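## Task

Carry the tray from the staging bench over to the work bench. Set the tray's sample tube (orange dot on the cap) in the centre hole of one rotor adapter in the centrifuge, and the water blank (white dot) in the centre hole of the adapter directly opposite. Both tubes must be pushed fully down and all rotor buckets must hang vertically. No tube may touch the floor. The tray's bottles must stand upright in the tray, and the whole tray must rest on the work bench with nothing overhanging its edge. Either robot or both may be used. At the end, release everything and move the robots away; none may be toppled or tilted, and nothing may depend on a robot holding it.

## Robot and tools

Robots: two identical Hello Robot Stretch 3 units, r1 and r2. Each has a two-wheel differential base (0.33 m long, 0.34 m wide, passive omni wheel at the rear), a lift riding a mast, and a single telescoping arm that reaches out to the robot's RIGHT side. The base cannot strafe; to move the gripper forward or back you drive the base. Rotation on the spot pivots about the point between the drive wheels, 0.05 m behind the front edge. With arm retracted and wrist folded, the swept turning radius is 0.28 m; an unfolded level wrist reaches beyond that.

Frames: the base frame has its origin on the floor between the drive wheels, x forward, y left, z up. hand_pose is reported in this frame at the fingertip contact point. Odometry frame is the base frame at the start of the scene. Each robot reports only in its own frames, so relative placement between robots must be judged from images, lidar_m, wrist_depth_mm and head_depth_mm.

execute_actions: argument actions is a list holding one action (or empty, which only returns state and images). The action is an object keyed by robot name, r1 and/or r2; each robot gets its own entry. Inside: base takes exactly one of translate_m (relative straight drive in metres from the base's last reported position, forward positive, -1 to 1) or rotate_rad (relative turn in radians, left/counter-clockwise positive, -3.2 to 3.2). joints holds absolute joint targets by name: lift_m 0 to 1.1 (arm height); arm_m 0 to 0.52 (extension); wrist_yaw_rad -1.345 to 4.42 (0 along the arm, positive toward the front, 3.0 folded over the base); wrist_pitch_rad -1.57 to 0.451 (0 level, negative tips fingers down); wrist_roll_rad -2.911 to 2.911 (0 fingers side by side); gripper_m -0.089 to 0.179 (larger is wider; real fingertip gap is 0.007 to 0.025 less, zero below 0.007); head_pan_rad -3.953 to 1.73 (0 forward, positive left, -1.57 along the arm); head_tilt_rad -1.53 to 0.419 (negative down). contact_limits takes arm_m as a motor_effort percentage (1 to 100) at which arm motion halts with contact_stop; it also caps holding force until the next action. Optional cameras lists which images to return (r1_head_camera, r1_nav_camera, r1_wrist_camera, r2_head_camera, r2_nav_camera, r2_wrist_camera, or all; [] for none). Motions in one action start together. Unknown keys or out-of-range values reject the whole call. Omitted joints or bases may keep pushing toward earlier targets. Actions cap at 15 s. A reported stop cancels later motion calls in the same reply.

wait: seconds 0 to 10; commands nothing, returns state and images. zoom_image: camera plus region [x0, y0, x1, y1] in pixels from the top-left, at most 504 by 504. finished_scene: scene is the number of the scene being closed; irreversible, returns whether the task succeeded and gives the next task.

Result lines: base_status and joint_status give how each motion ended: done, off_target (stopped short, possibly still pushing), contact_stop, time_out, torque_fault (after the last three the target is dropped). on_its_own describes uncommanded behaviour; its held at value is the target, not the position. motor_effort is percent of max, signed toward higher joint values, with the peak in brackets; readings are noisy and biased. Positive wheel effort pushes forward. base_odometry counts wheel turns, so slip appears as travel. turned_by_wheels and turned_by_imu give turning since the last result. base_tilt gives forward/right lean in degrees with a fixed bias up to about 4. lidar_m: 12 distances in 30-degree sectors from straight ahead counter-clockwise (4th left, 7th behind, 10th right), plane 0.17 m up, range 0.15 to 12 m, blind to clear objects, sees other robots. wrist_depth_mm (45 to 1000) and head_depth_mm (280 to 4000) are 7x7 median depth grids; head grid is sideways. Camera calibrations are given per camera; they carry small errors, larger for the wrist camera.

Gripper: to hold, command below the object's width; to let go, open at least 0.02 past the contact value. Neither reading nor done proves a grasp.

Speed: full base speed (0.30 m/s, 1.9 rad/s) only with lift_m under 0.30, arm_m under 0.03 and wrist_yaw_rad over 2.54; otherwise 0.10 m/s and 0.63 rad/s.

Cautions: folding or unfolding the wrist is safe only with lift_m 0.32 to 0.95, wrist_pitch_rad -0.4, roll near 0; once folded, lift can go to 0.25. With yaw below -0.4 keep pitch at -0.5 or lower. Arm and lift stop and go slack when they hit firmly; a slack lift may sink under load or keep pressing. Base, wrist and head never self-stop. Wrist servos can cut out for 10 s after sustained strain. Pushing into a rigid object with the gripper higher than about 0.45 m, repeated pushes, driving while holding something fixed, or snagging furniture (especially reversing) can tip a robot; back out in small steps, release the contact, and lower lift to about 0.2 if it stays leaning. Robots must never press against each other; any further drive after base contact presses hard. When carrying one load together, small travel differences (up to 2.5 cm per metre) strain the hands. Avoid drops, slips, slams and hard impacts; loose items may occasionally get nudged.

Each tool is called after "Emit:" in YAML: its name, and indented under it one key for each argument.

## Session

Emit:
execute_actions:
  actions: []

Scene clock: 0.00 s.
r1.base_odometry: x=+0.000 y=+0.000 heading=+0.000 (m, m, rad; r1's odometry frame)
r1.turned_by_wheels: +0.000 (rad since the last result)
r1.turned_by_imu: +0.000 (rad since the last result)
r1.base_tilt: forward=-0.7 right=-0.3 (deg)
r1.lidar_m: 1.48 2.99 1.74 2.88 1.60 0.86 0.71 0.70 0.78 1.24 3.09 2.42
r1.head_depth_mm: 1935 2851 - - - 1830 2406 / 1938 2889 - - - 1771 2315 / 1959 2943 - - - 1609 2250 / 1971 2982 - - - 1888 2130 / 1997 3037 - - - 3251 2130 / 2022 3094 - - - 3471 2313 / 2025 3114 3963 3938 3924 3402 2286
r1.base_status: not commanded
r1.joint_positions: lift_m=+0.552 arm_m=-0.001 wrist_yaw_rad=+2.892 wrist_pitch_rad=-0.480 wrist_roll_rad=+0.008 gripper_m=+0.037 head_pan_rad=+0.001 head_tilt_rad=-0.014
r1.joint_status: not commanded
r1.motor_effort: left_wheel=+0 right_wheel=-1 lift_m=+23 arm_m=-1 wrist_yaw_rad=-1 wrist_pitch_rad=+6 wrist_roll_rad=+0 gripper_m=+0 head_pan_rad=+0 head_tilt_rad=+1 (%)
r1.hand_pose: x=+0.0323 y=+0.0655 z=+0.5513 quat_wxyz=(+0.253, +0.705, +0.080, +0.658) (m; r1's base frame)
r1.wrist_depth_mm: - - - - - - - / - - - - - - - / - - - - - - - / - - - - - - - / 987 - 991 924 942 931 925 / 855 786 - 806 - 764 765 / 719 722 689 709 667 679 673
r2.base_odometry: x=+0.000 y=+0.000 heading=+0.000 (m, m, rad; r2's odometry frame)
r2.turned_by_wheels: +0.000 (rad since the last result)
r2.turned_by_imu: +0.000 (rad since the last result)
r2.base_tilt: forward=+0.7 right=-0.8 (deg)
r2.lidar_m: 1.36 4.33 1.53 1.10 1.06 1.09 1.48 3.85 1.41 1.24 2.97 1.38
r2.head_depth_mm: 1946 2883 - - - 1575 2149 / 1935 2864 - - - 1612 2262 / 1915 2795 - - - 1645 2485 / 1922 2775 - - - 1975 2510 / 1899 2589 - - - 2676 2446 / 1874 2546 - - 2806 2796 2440 / 1882 2530 - - - 3708 2604
r2.base_status: not commanded
r2.joint_positions: lift_m=+0.397 arm_m=-0.001 wrist_yaw_rad=+3.003 wrist_pitch_rad=-0.458 wrist_roll_rad=+0.019 gripper_m=+0.037 head_pan_rad=+0.000 head_tilt_rad=-0.001
r2.joint_status: not commanded
r2.motor_effort: left_wheel=-1 right_wheel=+0 lift_m=+35 arm_m=+1 wrist_yaw_rad=+1 wrist_pitch_rad=+6 wrist_roll_rad=+0 gripper_m=-1 head_pan_rad=+0 head_tilt_rad=+1 (%)
r2.hand_pose: x=+0.0089 y=+0.0731 z=+0.4003 quat_wxyz=(+0.209, +0.704, +0.111, +0.669) (m; r2's base frame)
r2.wrist_depth_mm: 811 - - - - - - / 848 - - - - - - / 897 979 - - - - - / 865 858 850 857 852 847 853 / 723 714 - 720 715 720 708 / 616 619 - 616 627 611 601 / 537 542 - 561 535 531 537
pictures: r1_head_camera (sideways: a quarter turn clockwise sets it upright), r1_nav_camera (sideways: a quarter turn counterclockwise sets it upright), r1_wrist_camera, r2_head_camera (sideways: a quarter turn clockwise sets it upright), r2_nav_camera (sideways: a quarter turn counterclockwise sets it upright), r2_wrist_camera
Images, in order (width x height): r1_head_camera 896x504, r1_nav_camera 672x504, r1_wrist_camera 644x364, r2_head_camera 896x504, r2_nav_camera 672x504, r2_wrist_camera 644x364.

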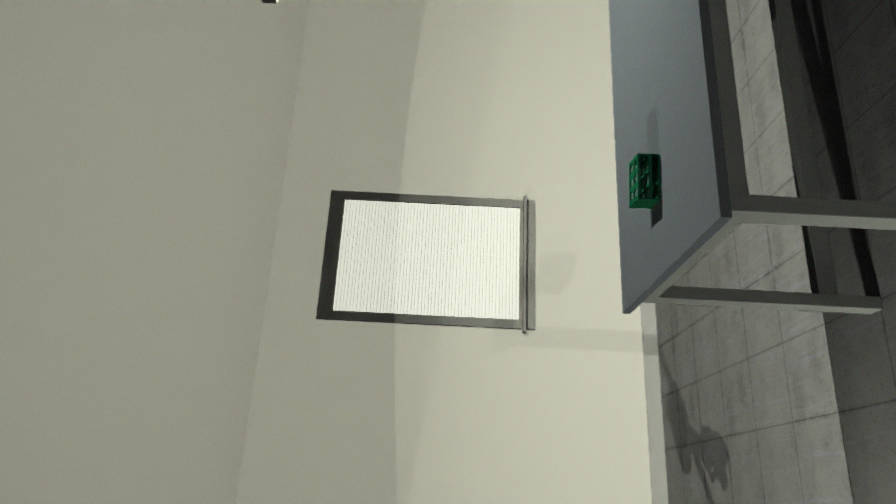

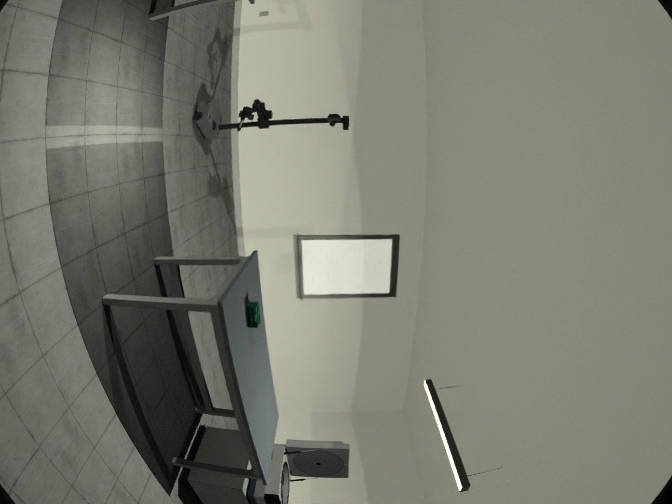

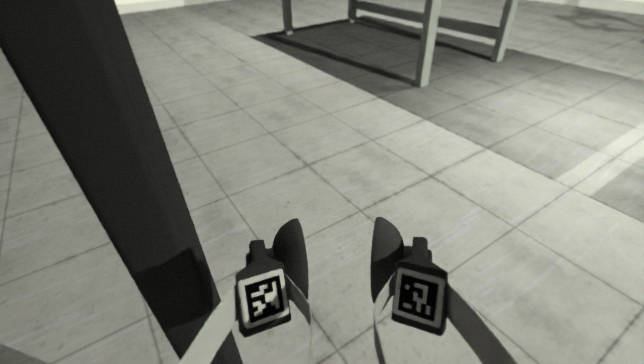

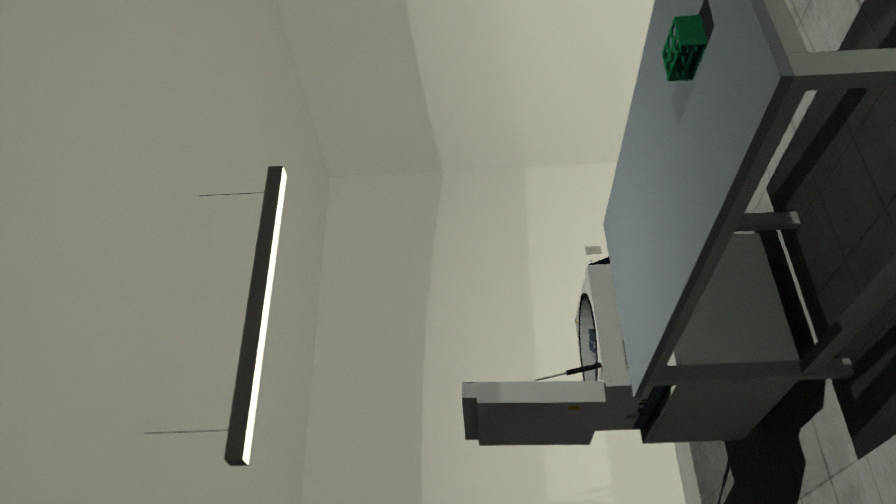

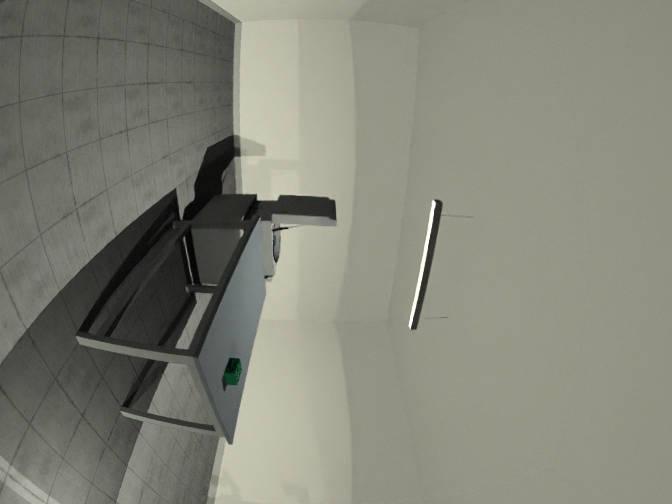

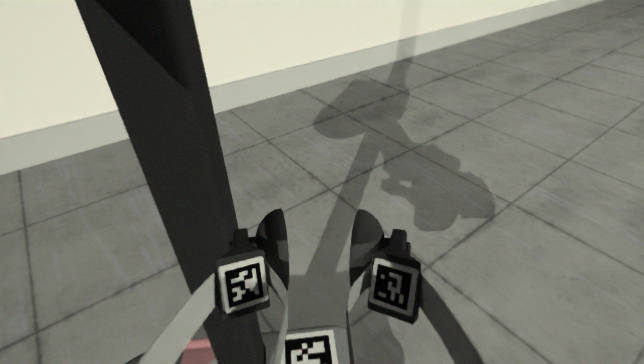

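Emit:
execute_actions:
  actions:
    - {"r1":{"joints":{"head_pan_rad":1.7,"head_tilt_rad":-0.3}},"r2":{"joints":{"head_pan_rad":-1.6,"head_tilt_rad":-0.3}}}
  cameras: ["r1_head_camera","r1_nav_camera","r2_nav_camera"]

Emit:
execute_actions:
  actions:
    - {"r1":{"joints":{"head_pan_rad":-3.3}},"r2":{"joints":{"head_pan_rad":-3.3}}}
  cameras: ["r1_head_camera","r1_nav_camera","r2_nav_camera"]

Scene clock: 2.80 s.
r1.base_odometry: x=+0.000 y=+0.000 heading=+0.000 (m, m, rad; r1's odometry frame)
r1.turned_by_wheels: +0.000 (rad since the last result)
r1.turned_by_imu: +0.000 (rad since the last result)
r1.base_tilt: forward=-0.7 right=-0.3 (deg)
r1.lidar_m: 1.48 3.01 1.75 2.88 1.60 0.85 0.71 0.70 0.78 1.25 3.09 2.43
r1.head_depth_mm: - - - - 2997 2111 1630 / - - - - 2952 2076 1624 / - - - - 2917 2059 1609 / - - - - 2892 2047 1596 / - - - - 2839 2034 1589 / - - - - 2794 2011 1576 / - - - - 2784 1995 1572
r1.base_status: not commanded
r1.joint_positions: lift_m=+0.552 arm_m=-0.001 wrist_yaw_rad=+2.892 wrist_pitch_rad=-0.480 wrist_roll_rad=+0.008 gripper_m=+0.037 head_pan_rad=+1.693 head_tilt_rad=-0.296
r1.joint_status: all done
r1.motor_effort: left_wheel=+0(0) right_wheel=+0(1) lift_m=+23(24) arm_m=+0(0) wrist_yaw_rad=+0(0) wrist_pitch_rad=+6(6) wrist_roll_rad=+1(0) gripper_m=+0(1) head_pan_rad=+5(56) head_tilt_rad=-2(17) (%)
r1.hand_pose: x=+0.0323 y=+0.0655 z=+0.5513 quat_wxyz=(+0.253, +0.705, +0.080, +0.658) (m; r1's base frame)
r1.wrist_depth_mm: - - - - - - - / - - - - - - - / - - - - - - - / - - - - - - - / 954 - 940 940 950 937 909 / 845 784 - 811 - 762 774 / 710 706 690 699 675 688 670
r2.base_odometry: x=+0.000 y=+0.000 heading=+0.000 (m, m, rad; r2's odometry frame)
r2.turned_by_wheels: +0.000 (rad since the last result)
r2.turned_by_imu: +0.000 (rad since the last result)
r2.base_tilt: forward=+0.6 right=-0.9 (deg)
r2.lidar_m: 1.36 4.35 1.53 1.10 1.06 1.09 1.48 3.86 1.41 1.24 2.98 1.37
r2.head_depth_mm: - - - 1797 2694 2049 1606 / - - - 1851 2459 2068 1574 / - - - 1975 1365 1428 1497 / - - - 2060 2493 2110 1630 / 3771 3915 - - 2533 2041 1642 / 3497 3646 3780 3933 2972 2149 1643 / 3328 3371 3537 3724 3054 2156 1657
r2.base_status: not commanded
r2.joint_positions: lift_m=+0.397 arm_m=-0.001 wrist_yaw_rad=+3.003 wrist_pitch_rad=-0.458 wrist_roll_rad=+0.019 gripper_m=+0.037 head_pan_rad=-1.593 head_tilt_rad=-0.296
r2.joint_status: all done
r2.motor_effort: left_wheel=-1(1) right_wheel=+0(0) lift_m=+35(35) arm_m=+1(1) wrist_yaw_rad=-1(0) wrist_pitch_rad=+6(6) wrist_roll_rad=+0(0) gripper_m=+1(1) head_pan_rad=-4(53) head_tilt_rad=-2(16) (%)
r2.hand_pose: x=+0.0089 y=+0.0731 z=+0.4003 quat_wxyz=(+0.209, +0.704, +0.111, +0.669) (m; r2's base frame)
r2.wrist_depth_mm: 794 - - - - - - / 864 - - - - - - / 889 968 - - - - - / 863 863 851 850 860 851 835 / 722 715 - 711 720 711 711 / 617 612 - 617 632 607 615 / 538 545 - 558 536 534 536
pictures: r1_head_camera (sideways: a quarter turn clockwise sets it upright), r1_nav_camera (sideways: a quarter turn counterclockwise sets it upright), r2_nav_camera (sideways: a quarter turn counterclockwise sets it upright)
camera_calibration (this result's frames):
r1_head_camera: T_world_to_cam=[[0.0749294, -0.268982, -0.960226, 1.27418], [-0.992986, -0.108442, -0.0471087, 0.0687518], [-0.0914572, 0.957021, -0.275221, 0.320083], [0, 0, 0, 1]] pos_world=[0.00206965, 0.0438614, 1.31484]
r1_nav_camera: T_world_to_cam=[[-0.0214637, 0.286327, 0.957892, -1.20681], [0.988596, 0.148922, -0.022363, 0.0750821], [-0.149054, 0.946488, -0.286258, 0.334207], [0, 0, 0, 1]] pos_world=[-0.0503134, 0.0180363, 1.25334]
r2_nav_camera: T_world_to_cam=[[0.0157532, -0.258055, 0.966002, -1.21866], [-0.999817, -0.0145476, 0.0124184, 0.0413632], [0.0108484, -0.966021, -0.258237, 0.295954], [0, 0, 0, 1]] pos_world=[0.0573428, -0.0279817, 1.25314]
Images, in order (width x height): r1_head_camera 896x504, r1_nav_camera 672x504, r2_nav_camera 672x504.

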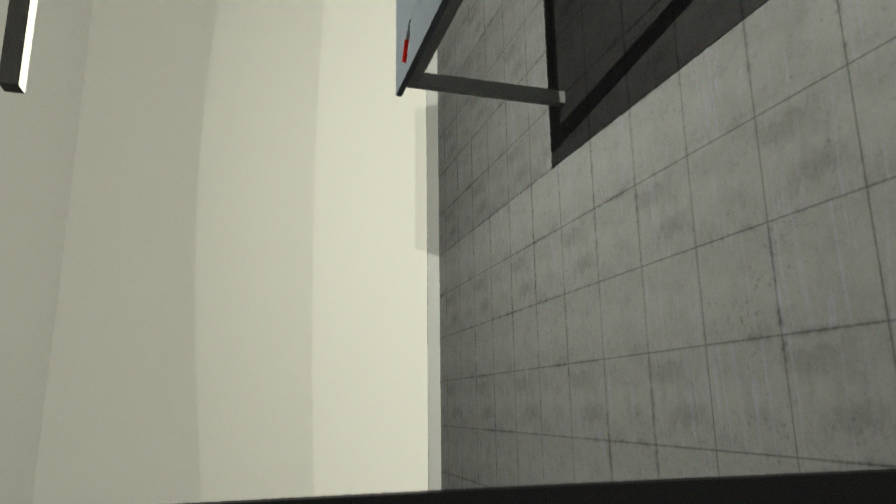

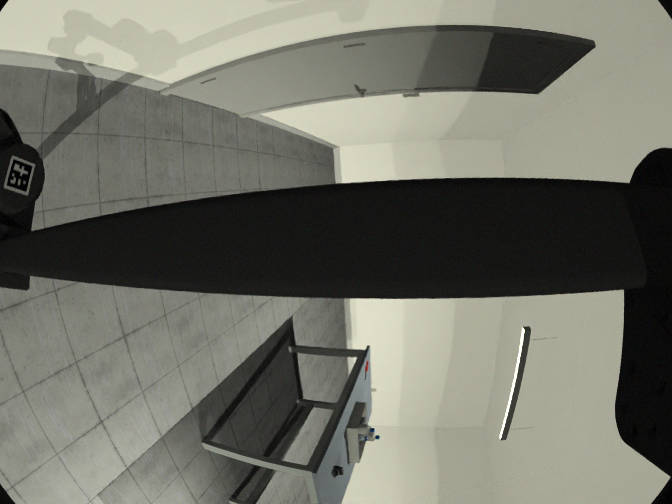

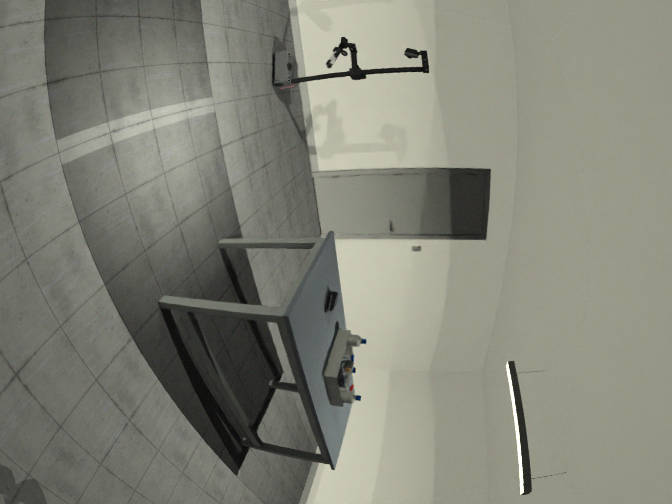

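Scene clock: 5.77 s.
r1.base_odometry: x=+0.000 y=+0.000 heading=+0.000 (m, m, rad; r1's odometry frame)
r1.turned_by_wheels: +0.000 (rad since the last result)
r1.turned_by_imu: +0.000 (rad since the last result)
r1.base_tilt: forward=-0.8 right=-0.2 (deg)
r1.lidar_m: 1.48 3.00 1.75 2.88 1.59 0.85 0.71 0.70 0.78 1.24 3.10 2.43
r1.head_depth_mm: 794 845 905 975 1057 1153 1263 / 749 795 851 906 977 1061 1155 / 706 747 794 848 906 979 1059 / 670 705 748 795 848 911 980 / 638 670 708 750 798 851 912 / 607 637 671 708 750 798 853 / 581 608 638 672 709 752 802
r1.base_status: not commanded
r1.joint_positions: lift_m=+0.552 arm_m=-0.001 wrist_yaw_rad=+2.892 wrist_pitch_rad=-0.480 wrist_roll_rad=+0.008 gripper_m=+0.037 head_pan_rad=-3.293 head_tilt_rad=-0.296
r1.joint_status: all done
r1.motor_effort: left_wheel=+0(0) right_wheel=+0(1) lift_m=+24(24) arm_m=+1(0) wrist_yaw_rad=+0(1) wrist_pitch_rad=+6(6) wrist_roll_rad=+1(1) gripper_m=+0(0) head_pan_rad=-5(57) head_tilt_rad=-1(2) (%)
r1.hand_pose: x=+0.0323 y=+0.0655 z=+0.5513 quat_wxyz=(+0.253, +0.705, +0.080, +0.658) (m; r1's base frame)
r1.wrist_depth_mm: - - - - - - - / - - - - - - - / - - - - - - - / - - - - - - - / 958 - 951 932 950 896 889 / 836 811 - 786 - 791 759 / 722 692 688 708 672 679 701
r2.base_odometry: x=+0.000 y=+0.000 heading=+0.000 (m, m, rad; r2's odometry frame)
r2.turned_by_wheels: +0.000 (rad since the last result)
r2.turned_by_imu: +0.000 (rad since the last result)
r2.base_tilt: forward=+0.7 right=-0.8 (deg)
r2.lidar_m: 1.36 4.34 1.53 1.10 1.06 1.09 1.48 3.84 1.41 1.24 2.97 1.37
r2.head_depth_mm: 1045 1091 1136 1183 1228 1285 1351 / 1130 1184 1239 1290 1355 1423 1485 / 1235 1295 1353 1416 1502 1568 1575 / 1361 1437 1502 1583 1680 1794 1637 / 1511 1593 1696 1799 1915 1988 1637 / 1695 1803 1929 2068 2242 2137 1654 / 1956 2078 2240 2419 2635 2114 1656
r2.base_status: not commanded
r2.joint_positions: lift_m=+0.397 arm_m=-0.001 wrist_yaw_rad=+3.003 wrist_pitch_rad=-0.458 wrist_roll_rad=+0.019 gripper_m=+0.037 head_pan_rad=-3.293 head_tilt_rad=-0.296
r2.joint_status: all done
r2.motor_effort: left_wheel=-1(1) right_wheel=+0(0) lift_m=+35(35) arm_m=+1(1) wrist_yaw_rad=+0(1) wrist_pitch_rad=+6(6) wrist_roll_rad=+0(0) gripper_m=+1(1) head_pan_rad=-4(51) head_tilt_rad=-1(2) (%)
r2.hand_pose: x=+0.0089 y=+0.0731 z=+0.4003 quat_wxyz=(+0.209, +0.704, +0.111, +0.669) (m; r2's base frame)
r2.wrist_depth_mm: 813 - - - - - - / 862 - - - - - - / 898 985 - - - - - / 848 871 858 858 848 849 846 / 712 721 - 704 723 716 711 / 617 616 - 614 625 612 608 / 535 543 - 562 534 539 531
pictures: r1_head_camera (sideways: a quarter turn clockwise sets it upright), r1_nav_camera (sideways: a quarter turn counterclockwise sets it upright), r2_nav_camera (sideways: a quarter turn counterclockwise sets it upright)
camera_calibration (this result's frames):
r1_head_camera: T_world_to_cam=[[0.279418, -0.000440058, -0.960169, 1.27286], [-0.163442, -0.985427, -0.0471114, 0.0636951], [-0.946157, 0.170096, -0.275418, 0.325553], [0, 0, 0, 1]] pos_world=[-0.0372251, 0.00795171, 1.31483]
r1_nav_camera: T_world_to_cam=[[-0.281696, 0.0566026, 0.957833, -1.20514], [0.123293, 0.992118, -0.0223687, 0.0803678], [-0.951549, 0.111793, -0.286454, 0.339358], [0, 0, 0, 1]] pos_world=[-0.0264761, -0.0494579, 1.25333]
r2_nav_camera: T_world_to_cam=[[-0.258039, 0.017646, 0.965973, -1.21695], [0.114404, 0.993357, 0.0124144, 0.0345717], [-0.959337, 0.113715, -0.258344, 0.302012], [0, 0, 0, 1]] pos_world=[-0.028246, -0.0472108, 1.25314]
Images, in order (width x height): r1_head_camera 896x504, r1_nav_camera 672x504, r2_nav_camera 672x504.

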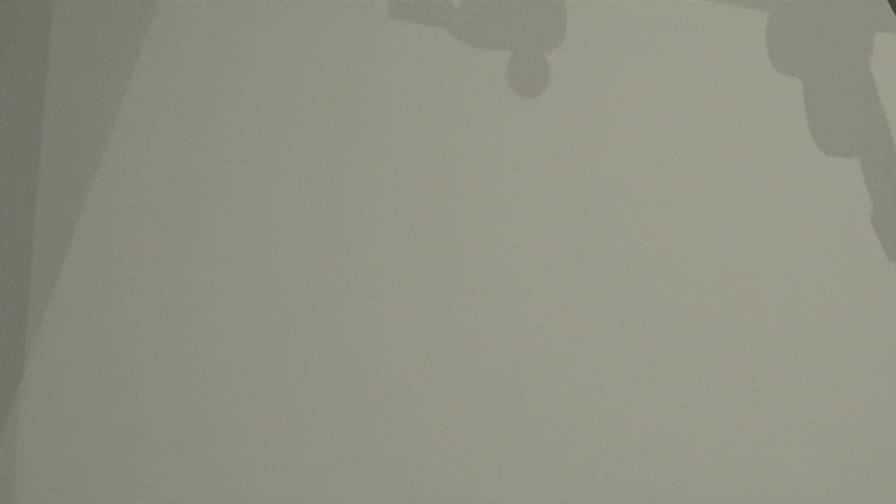

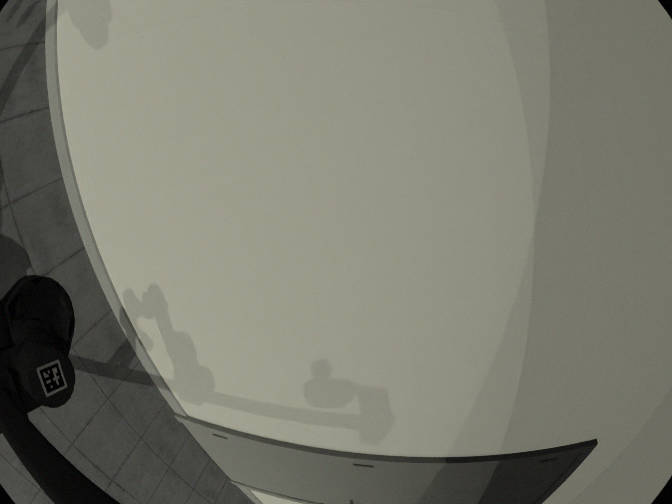

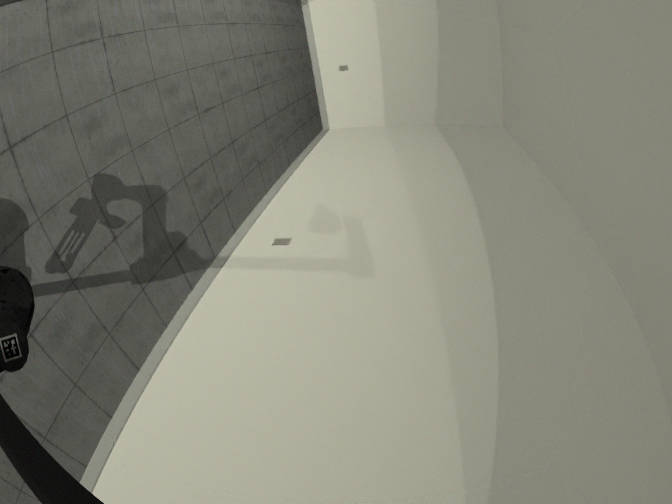

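Emit:
execute_actions:
  actions:
    - {"r1":{"base":{"rotate_rad":1.92},"joints":{"head_pan_rad":-0.6,"head_tilt_rad":-0.4,"lift_m":0.45,"wrist_pitch_rad":-0.4}},"r2":{"base":{"rotate_rad":-2.5},"joints":{"head_pan_rad":0.5,"head_tilt_rad":-0.5,"lift_m":0.33}}}
  cameras: ["r1_head_camera","r1_nav_camera","r2_nav_camera","r2_head_camera"]

Scene clock: 16.73 s.
r1.base_odometry: x=+0.000 y=+0.000 heading=+1.920 (m, m, rad; r1's odometry frame)
r1.turned_by_wheels: +1.920 (rad since the last result)
r1.turned_by_imu: +1.925 (rad since the last result)
r1.base_tilt: forward=-0.7 right=-0.4 (deg)
r1.lidar_m: 2.57 0.98 0.73 0.70 0.73 1.01 2.94 2.46 1.49 2.88 1.74 2.87
r1.head_depth_mm: - - - 2665 2512 1862 1493 / - - 2671 1957 2241 1847 1477 / - - 2541 3254 2445 1831 1465 / - - - 3549 2409 1823 1462 / - - - 3345 2376 1809 1450 / - - - 3510 2354 1787 1440 / - - - 3414 2331 1778 1429
r1.base_status: done
r1.joint_positions: lift_m=+0.450 arm_m=-0.001 wrist_yaw_rad=+2.892 wrist_pitch_rad=-0.420 wrist_roll_rad=+0.008 gripper_m=+0.037 head_pan_rad=-0.607 head_tilt_rad=-0.395
r1.joint_status: all done
r1.motor_effort: left_wheel=-2(5) right_wheel=+1(4) lift_m=+21(22) arm_m=-1(0) wrist_yaw_rad=+0(0) wrist_pitch_rad=+10(9) wrist_roll_rad=+1(1) gripper_m=+1(0) head_pan_rad=+5(57) head_tilt_rad=-2(10) (%)
r1.hand_pose: x=+0.0342 y=+0.0732 z=+0.4624 quat_wxyz=(+0.233, +0.707, +0.059, +0.665) (m; r1's base frame)
r1.wrist_depth_mm: - 637 662 684 738 781 796 / - 676 714 769 809 884 917 / 689 766 759 814 891 949 - / 736 - 817 907 925 979 - / 772 - 871 855 860 818 823 / 734 713 746 720 - 701 681 / 636 637 604 624 589 610 606
r2.base_odometry: x=+0.000 y=+0.000 heading=-2.500 (m, m, rad; r2's odometry frame)
r2.turned_by_wheels: -2.500 (rad since the last result)
r2.turned_by_imu: -2.518 (rad since the last result)
r2.base_tilt: forward=+0.8 right=-1.0 (deg)
r2.lidar_m: 4.23 1.25 1.24 2.97 1.36 1.54 3.05 1.37 1.08 1.06 1.13 1.67
r2.head_depth_mm: 3710 3876 - 2807 2082 1639 1368 / 3865 - - 2856 2090 1651 1368 / - - 3575 2590 2111 1656 1372 / - - 2232 2828 2060 1652 1373 / - - 1867 2838 1986 1669 1385 / - - 1769 2617 2127 1632 1384 / - - 1839 1355 1910 1582 1382
r2.base_status: done
r2.joint_positions: lift_m=+0.331 arm_m=-0.001 wrist_yaw_rad=+3.003 wrist_pitch_rad=-0.459 wrist_roll_rad=+0.019 gripper_m=+0.037 head_pan_rad=+0.493 head_tilt_rad=-0.494
r2.joint_status: all done
r2.motor_effort: left_wheel=+1(6) right_wheel=-3(8) lift_m=+18(32) arm_m=+1(1) wrist_yaw_rad=+0(0) wrist_pitch_rad=+6(6) wrist_roll_rad=+0(0) gripper_m=+1(1) head_pan_rad=+5(53) head_tilt_rad=-2(14) (%)
r2.hand_pose: x=+0.0089 y=+0.0730 z=+0.3342 quat_wxyz=(+0.209, +0.704, +0.111, +0.669) (m; r2's base frame)
r2.wrist_depth_mm: - - - - - - - / - - - - - - - / 939 936 940 947 929 932 929 / 754 758 756 738 751 751 746 / 624 629 - 617 635 626 622 / 538 541 - 554 550 534 536 / 480 - - - 466 469 470
pictures: r1_head_camera (sideways: a quarter turn clockwise sets it upright), r1_nav_camera (sideways: a quarter turn counterclockwise sets it upright), r2_head_camera (sideways: a quarter turn clockwise sets it upright), r2_nav_camera (sideways: a quarter turn counterclockwise sets it upright)
camera_calibration (this result's frames):
r1_head_camera: T_world_to_cam=[[-0.327389, 0.176674, -0.928226, 1.23485], [0.576703, 0.815532, -0.0481806, 0.0605659], [0.748486, -0.551084, -0.368885, 0.436858], [0, 0, 0, 1]] pos_world=[0.0423669, -0.026815, 1.31029]
r1_nav_camera: T_world_to_cam=[[0.304477, -0.227943, 0.924844, -1.16565], [-0.549392, -0.835191, -0.024976, 0.0878626], [0.778114, -0.500497, -0.379527, 0.449934], [0, 0, 0, 1]] pos_world=[0.0530836, 0.0328714, 1.251]
r2_head_camera: T_world_to_cam=[[-0.407323, -0.186221, -0.894097, 1.17936], [-0.443541, 0.896121, 0.0154211, -0.0154162], [0.798348, 0.40285, -0.447608, 0.53053], [0, 0, 0, 1]] pos_world=[0.0499954, 0.0197121, 1.29217]
r2_nav_camera: T_world_to_cam=[[0.379723, 0.228235, 0.896504, -1.13016], [0.506457, -0.862251, 0.00499929, 0.041836], [0.774152, 0.452142, -0.443008, 0.531759], [0, 0, 0, 1]] pos_world=[-0.00370127, 0.0535846, 1.24856]
Images, in order (width x height): r1_head_camera 896x504, r1_nav_camera 672x504, r2_head_camera 896x504, r2_nav_camera 672x504.

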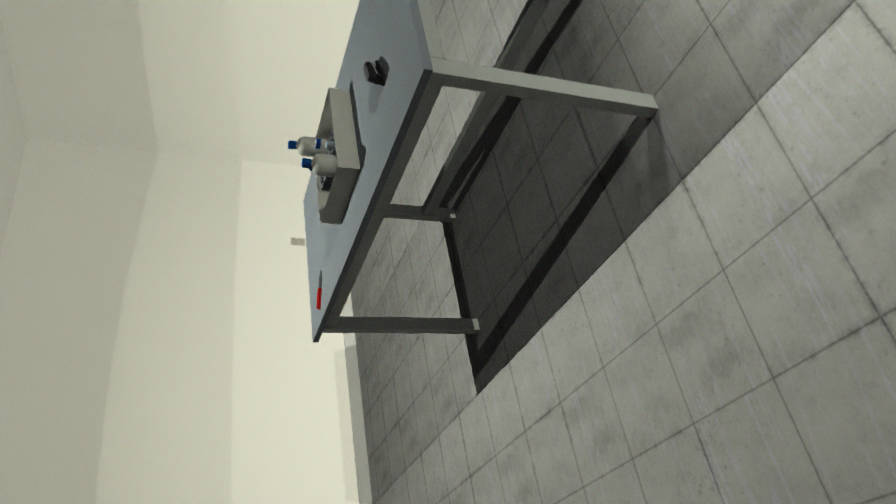

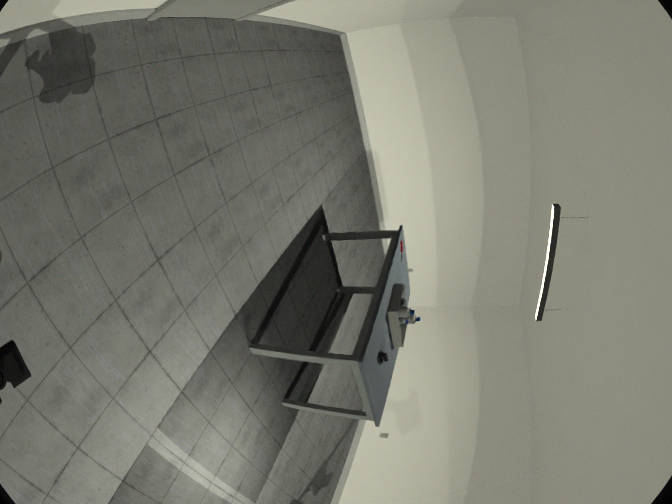

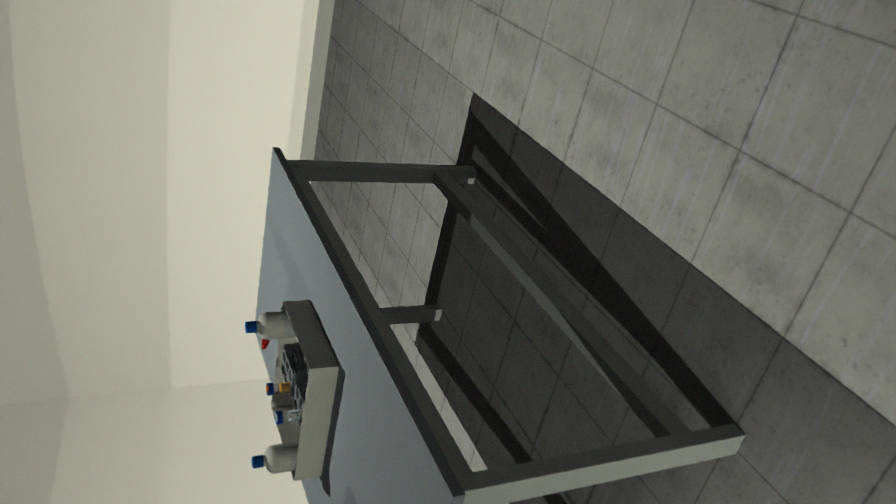

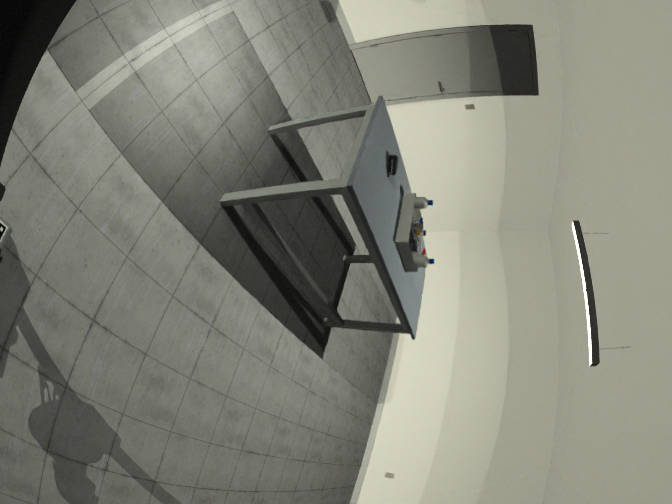

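Emit:
execute_actions:
  actions:
    - {"r1":{"base":{"translate_m":1.0},"joints":{"head_pan_rad":-1.2,"head_tilt_rad":-0.6,"lift_m":0.27}},"r2":{"base":{"rotate_rad":0.19},"joints":{"head_pan_rad":1.2,"head_tilt_rad":-0.6,"lift_m":0.27}}}
  cameras: []

Emit:
execute_actions:
  actions:
    - {"r1":{"base":{"translate_m":0.7}},"r2":{"base":{"translate_m":1.0}}}
  cameras: []

Emit:
execute_actions:
  actions:
    - {"r2":{"base":{"translate_m":0.5}}}
  cameras: ["r1_head_camera","r2_head_camera"]

Scene clock: 26.87 s.
r1.base_odometry: x=-0.342 y=+0.940 heading=+1.920 (m, m, rad; r1's odometry frame)
r1.turned_by_wheels: +0.000 (rad since the last result)
r1.turned_by_imu: +0.006 (rad since the last result)
r1.base_tilt: forward=-0.8 right=-0.3 (deg)
r1.lidar_m: 2.46 0.93 0.70 0.68 0.71 0.99 2.93 2.12 2.58 1.36 2.10 2.05
r1.head_depth_mm: 3525 3795 1646 2281 1893 1540 1295 / 3612 3869 1525 2307 1815 1534 1285 / 3782 - 1609 2359 1864 1517 1277 / 3961 - 1652 2389 1858 1508 1274 / - 1916 2506 2385 1838 1500 1266 / - 2260 2623 2354 1820 1495 1262 / - 2231 2974 2342 1812 1481 1255
r1.base_status: done
r1.joint_positions: lift_m=+0.270 arm_m=-0.001 wrist_yaw_rad=+2.892 wrist_pitch_rad=-0.419 wrist_roll_rad=+0.008 gripper_m=+0.037 head_pan_rad=-1.193 head_tilt_rad=-0.593
r1.joint_status: all done
r1.motor_effort: left_wheel=-2(6) right_wheel=+1(6) lift_m=+21(21) arm_m=+0(0) wrist_yaw_rad=-1(0) wrist_pitch_rad=+9(10) wrist_roll_rad=+0(1) gripper_m=+0(1) head_pan_rad=-5(50) head_tilt_rad=-4(15) (%)
r1.hand_pose: x=+0.0343 y=+0.0733 z=+0.2826 quat_wxyz=(+0.233, +0.707, +0.059, +0.665) (m; r1's base frame)
r1.wrist_depth_mm: - 611 638 687 694 743 790 / - 669 702 722 765 809 865 / 657 693 736 784 849 843 882 / 687 - 748 720 737 688 699 / 617 - 585 594 602 575 560 / 503 494 529 510 - 490 472 / 446 - - 431 411 423 418
r2.base_odometry: x=+0.000 y=+0.000 heading=-2.310 (m, m, rad; r2's odometry frame)
r2.turned_by_wheels: +0.190 (rad since the last result)
r2.turned_by_imu: +0.191 (rad since the last result)
r2.base_tilt: forward=+0.7 right=-0.8 (deg)
r2.lidar_m: 1.88 1.24 1.78 1.86 1.63 2.04 2.05 1.21 1.06 1.06 1.24 2.22
r2.head_depth_mm: 3312 3631 2828 2218 1847 1521 1283 / 3272 3577 3321 2368 1862 1525 1280 / 3252 3544 3111 2360 1855 1526 1280 / 3131 3363 3113 2395 1867 1523 1286 / 3224 3473 3386 2412 1875 1528 1289 / 3113 3394 3421 2419 1868 1528 1291 / 3078 3358 3423 2431 1884 1533 1295
r2.base_status: done
r2.joint_positions: lift_m=+0.271 arm_m=-0.001 wrist_yaw_rad=+3.003 wrist_pitch_rad=-0.459 wrist_roll_rad=+0.019 gripper_m=+0.037 head_pan_rad=+1.193 head_tilt_rad=-0.593
r2.joint_status: all done
r2.motor_effort: left_wheel=-3(10) right_wheel=+2(9) lift_m=+19(18) arm_m=+1(1) wrist_yaw_rad=+1(0) wrist_pitch_rad=+6(6) wrist_roll_rad=+0(0) gripper_m=+0(1) head_pan_rad=+4(53) head_tilt_rad=-2(9) (%)
r2.hand_pose: x=+0.0089 y=+0.0730 z=+0.2742 quat_wxyz=(+0.209, +0.704, +0.111, +0.669) (m; r2's base frame)
r2.wrist_depth_mm: - - - - - - - / - - - - - - - / 810 811 806 825 802 800 802 / 662 645 650 653 645 647 645 / 545 548 - 554 549 543 542 / 483 - - - 478 462 468 / - - - - 404 405 408
pictures: none
No camera images: the call's "cameras" was empty. Leave "cameras" out to get every camera's image.

Scene clock: 31.90 s.
r1.base_odometry: x=-0.581 y=+1.598 heading=+1.920 (m, m, rad; r1's odometry frame)
r1.turned_by_wheels: +0.000 (rad since the last result)
r1.turned_by_imu: +0.004 (rad since the last result)
r1.base_tilt: forward=-0.8 right=-0.3 (deg)
r1.lidar_m: 2.37 0.92 0.67 0.65 0.68 0.97 2.90 2.71 1.49 2.02 1.61 3.04
r1.head_depth_mm: 3542 3758 1447 2368 1889 1538 1298 / 3722 3936 1516 2340 1882 1529 1288 / 3814 - 1608 2386 1865 1523 1283 / 3945 - 1685 2391 1854 1505 1273 / - - 1689 2195 1835 1499 1265 / - - 3310 2363 1817 1491 1262 / 3918 - 3319 2318 1812 1480 1254
r1.base_status: done
r1.joint_positions: lift_m=+0.270 arm_m=-0.001 wrist_yaw_rad=+2.892 wrist_pitch_rad=-0.419 wrist_roll_rad=+0.008 gripper_m=+0.037 head_pan_rad=-1.193 head_tilt_rad=-0.593
r1.joint_status: not commanded
r1.motor_effort: left_wheel=-1(4) right_wheel=+1(5) lift_m=+22(21) arm_m=+0(0) wrist_yaw_rad=-1(0) wrist_pitch_rad=+9(10) wrist_roll_rad=+1(0) gripper_m=+1(1) head_pan_rad=-5(5) head_tilt_rad=-2(3) (%)
r1.hand_pose: x=+0.0343 y=+0.0733 z=+0.2826 quat_wxyz=(+0.233, +0.707, +0.059, +0.665) (m; r1's base frame)
r1.wrist_depth_mm: - 583 605 633 676 753 774 / - 631 642 678 770 814 846 / 625 676 719 763 806 875 887 / 674 - 747 733 719 690 689 / 612 - 610 585 604 565 568 / 510 495 526 527 - 481 472 / 461 - - 423 417 416 414
r2.base_odometry: x=-0.674 y=-0.739 heading=-2.310 (m, m, rad; r2's odometry frame)
r2.turned_by_wheels: +0.000 (rad since the last result)
r2.turned_by_imu: +0.002 (rad since the last result)
r2.base_tilt: forward=+0.7 right=-0.9 (deg)
r2.lidar_m: 1.33 0.79 0.69 0.69 2.33 2.03 2.59 1.53 1.34 1.34 1.57 2.80
r2.head_depth_mm: 3071 3368 1161 977 1741 1508 1248 / 3020 3284 1207 985 1684 1511 1227 / 3007 3242 1381 985 1689 1511 1226 / 2933 3168 1385 989 871 1532 1231 / 2926 3161 1398 994 851 1524 1230 / 2875 3089 1409 996 855 1517 1154 / 2840 3076 3245 997 827 1422 1289
r2.base_status: done
r2.joint_positions: lift_m=+0.271 arm_m=-0.001 wrist_yaw_rad=+3.003 wrist_pitch_rad=-0.459 wrist_roll_rad=+0.019 gripper_m=+0.037 head_pan_rad=+1.193 head_tilt_rad=-0.593
r2.joint_status: not commanded
r2.motor_effort: left_wheel=-3(9) right_wheel=+3(11) lift_m=+19(19) arm_m=+1(1) wrist_yaw_rad=+0(1) wrist_pitch_rad=+6(6) wrist_roll_rad=+0(0) gripper_m=+0(0) head_pan_rad=+5(5) head_tilt_rad=-2(3) (%)
r2.hand_pose: x=+0.0089 y=+0.0730 z=+0.2742 quat_wxyz=(+0.209, +0.704, +0.111, +0.669) (m; r2's base frame)
r2.wrist_depth_mm: - - - - - - - / - - - 757 720 698 679 / 811 811 811 810 822 807 817 / 657 662 650 648 647 651 646 / 546 542 - 552 547 545 543 / 482 - - - 479 465 467 / - - - - 405 404 406
pictures: none
No camera images: the call's "cameras" was empty. Leave "cameras" out to get every camera's image.

Scene clock: 35.20 s.
r1.base_odometry: x=-0.581 y=+1.598 heading=+1.920 (m, m, rad; r1's odometry frame)
r1.turned_by_wheels: +0.000 (rad since the last result)
r1.turned_by_imu: +0.000 (rad since the last result)
r1.base_tilt: forward=-0.7 right=-0.3 (deg)
r1.lidar_m: 2.37 0.92 0.67 0.65 0.68 0.97 2.91 2.72 1.48 2.03 1.61 3.04
r1.head_depth_mm: 3535 3726 1445 2356 1901 1535 1292 / 3695 3936 1513 2351 1879 1534 1283 / 3800 - 1602 2377 1873 1518 1281 / 3978 - 1696 2416 1862 1504 1278 / - - 1696 2196 1837 1496 1264 / - - 3306 2361 1825 1490 1259 / 3955 - 3262 2327 1797 1488 1256
r1.base_status: not commanded
r1.joint_positions: lift_m=+0.270 arm_m=-0.001 wrist_yaw_rad=+2.892 wrist_pitch_rad=-0.419 wrist_roll_rad=+0.008 gripper_m=+0.037 head_pan_rad=-1.193 head_tilt_rad=-0.593
r1.joint_status: not commanded
r1.motor_effort: left_wheel=-3(2) right_wheel=+1(1) lift_m=+21(21) arm_m=+0(0) wrist_yaw_rad=-1(1) wrist_pitch_rad=+9(9) wrist_roll_rad=+1(1) gripper_m=+1(1) head_pan_rad=-5(4) head_tilt_rad=-2(3) (%)
r1.hand_pose: x=+0.0343 y=+0.0733 z=+0.2826 quat_wxyz=(+0.233, +0.707, +0.059, +0.665) (m; r1's base frame)
r1.wrist_depth_mm: - 586 620 638 660 737 777 / - 638 648 693 724 799 877 / 622 694 710 750 818 877 868 / 676 - 727 725 719 699 695 / 620 - 601 595 604 584 561 / 514 493 528 509 - 488 479 / 455 - - 429 418 422 417
r2.base_odometry: x=-1.011 y=-1.108 heading=-2.310 (m, m, rad; r2's odometry frame)
r2.turned_by_wheels: +0.000 (rad since the last result)
r2.turned_by_imu: +0.001 (rad since the last result)
r2.base_tilt: forward=+0.7 right=-0.7 (deg)
r2.lidar_m: 2.84 0.63 0.55 0.55 0.65 2.45 2.86 1.69 1.48 1.48 1.73 2.83
r2.head_depth_mm: 2933 3236 1375 980 761 1512 1283 / 2899 3210 3320 982 765 1478 1285 / 2855 3144 3328 842 767 1486 1285 / 2826 3087 3288 945 769 1448 1285 / 2776 3020 3200 980 768 1456 1295 / 2715 2924 1204 955 770 1417 1288 / 2697 2962 3147 997 775 1427 1294
r2.base_status: done
r2.joint_positions: lift_m=+0.271 arm_m=-0.001 wrist_yaw_rad=+3.003 wrist_pitch_rad=-0.459 wrist_roll_rad=+0.019 gripper_m=+0.037 head_pan_rad=+1.193 head_tilt_rad=-0.593
r2.joint_status: not commanded
r2.motor_effort: left_wheel=-3(11) right_wheel=+2(12) lift_m=+19(20) arm_m=+1(1) wrist_yaw_rad=+1(0) wrist_pitch_rad=+6(6) wrist_roll_rad=+0(0) gripper_m=+0(1) head_pan_rad=+5(5) head_tilt_rad=-3(2) (%)
r2.hand_pose: x=+0.0089 y=+0.0730 z=+0.2741 quat_wxyz=(+0.209, +0.704, +0.111, +0.669) (m; r2's base frame)
r2.wrist_depth_mm: 688 - - - - - - / 947 - 646 636 604 596 - / 782 795 813 800 774 766 726 / 654 651 653 643 655 649 645 / 547 547 - 553 556 542 543 / 480 - - - 474 465 465 / - - - - 406 411 409
pictures: r1_head_camera (sideways: a quarter turn clockwise sets it upright), r2_head_camera (sideways: a quarter turn clockwise sets it upright)
camera_calibration (this result's frames):
r1_head_camera: T_world_to_cam=[[-0.23964, 0.490912, -0.837603, 1.11611], [0.92793, 0.369534, -0.0489026, 0.0593509], [0.285516, -0.788955, -0.544086, 0.667658], [0, 0, 0, 1]] pos_world=[0.0217647, -0.0430911, 1.30102]
r2_head_camera: T_world_to_cam=[[-0.223426, -0.485221, -0.845365, 1.11468], [-0.916076, 0.400824, 0.012051, -0.00814433], [0.332995, 0.777111, -0.534053, 0.645848], [0, 0, 0, 1]] pos_world=[0.0265241, 0.0422353, 1.28733]
Images, in order (width x height): r1_head_camera 896x504, r2_head_camera 896x504.

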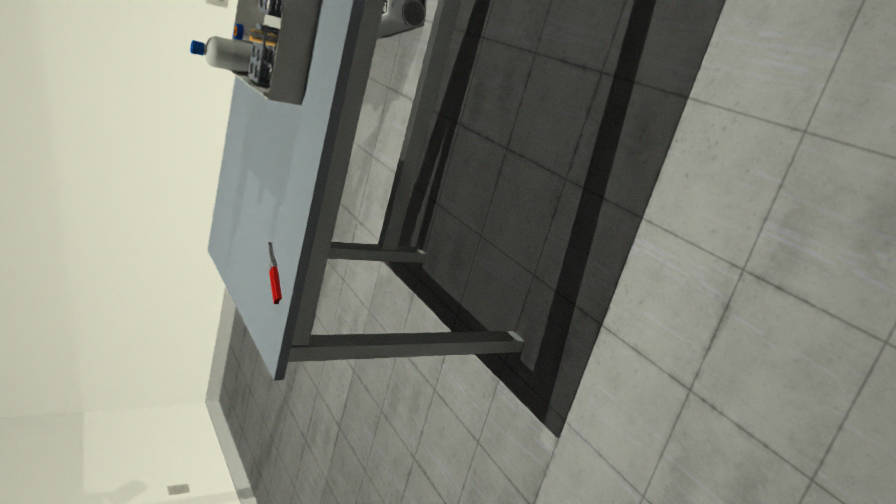

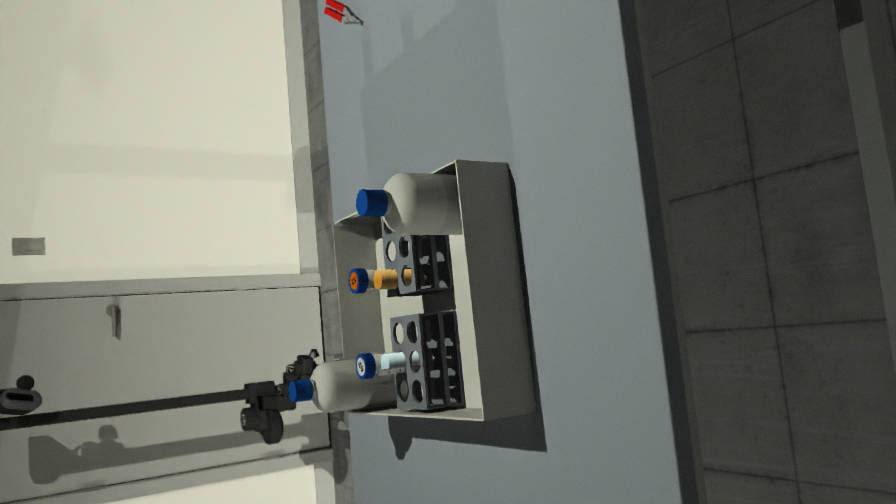

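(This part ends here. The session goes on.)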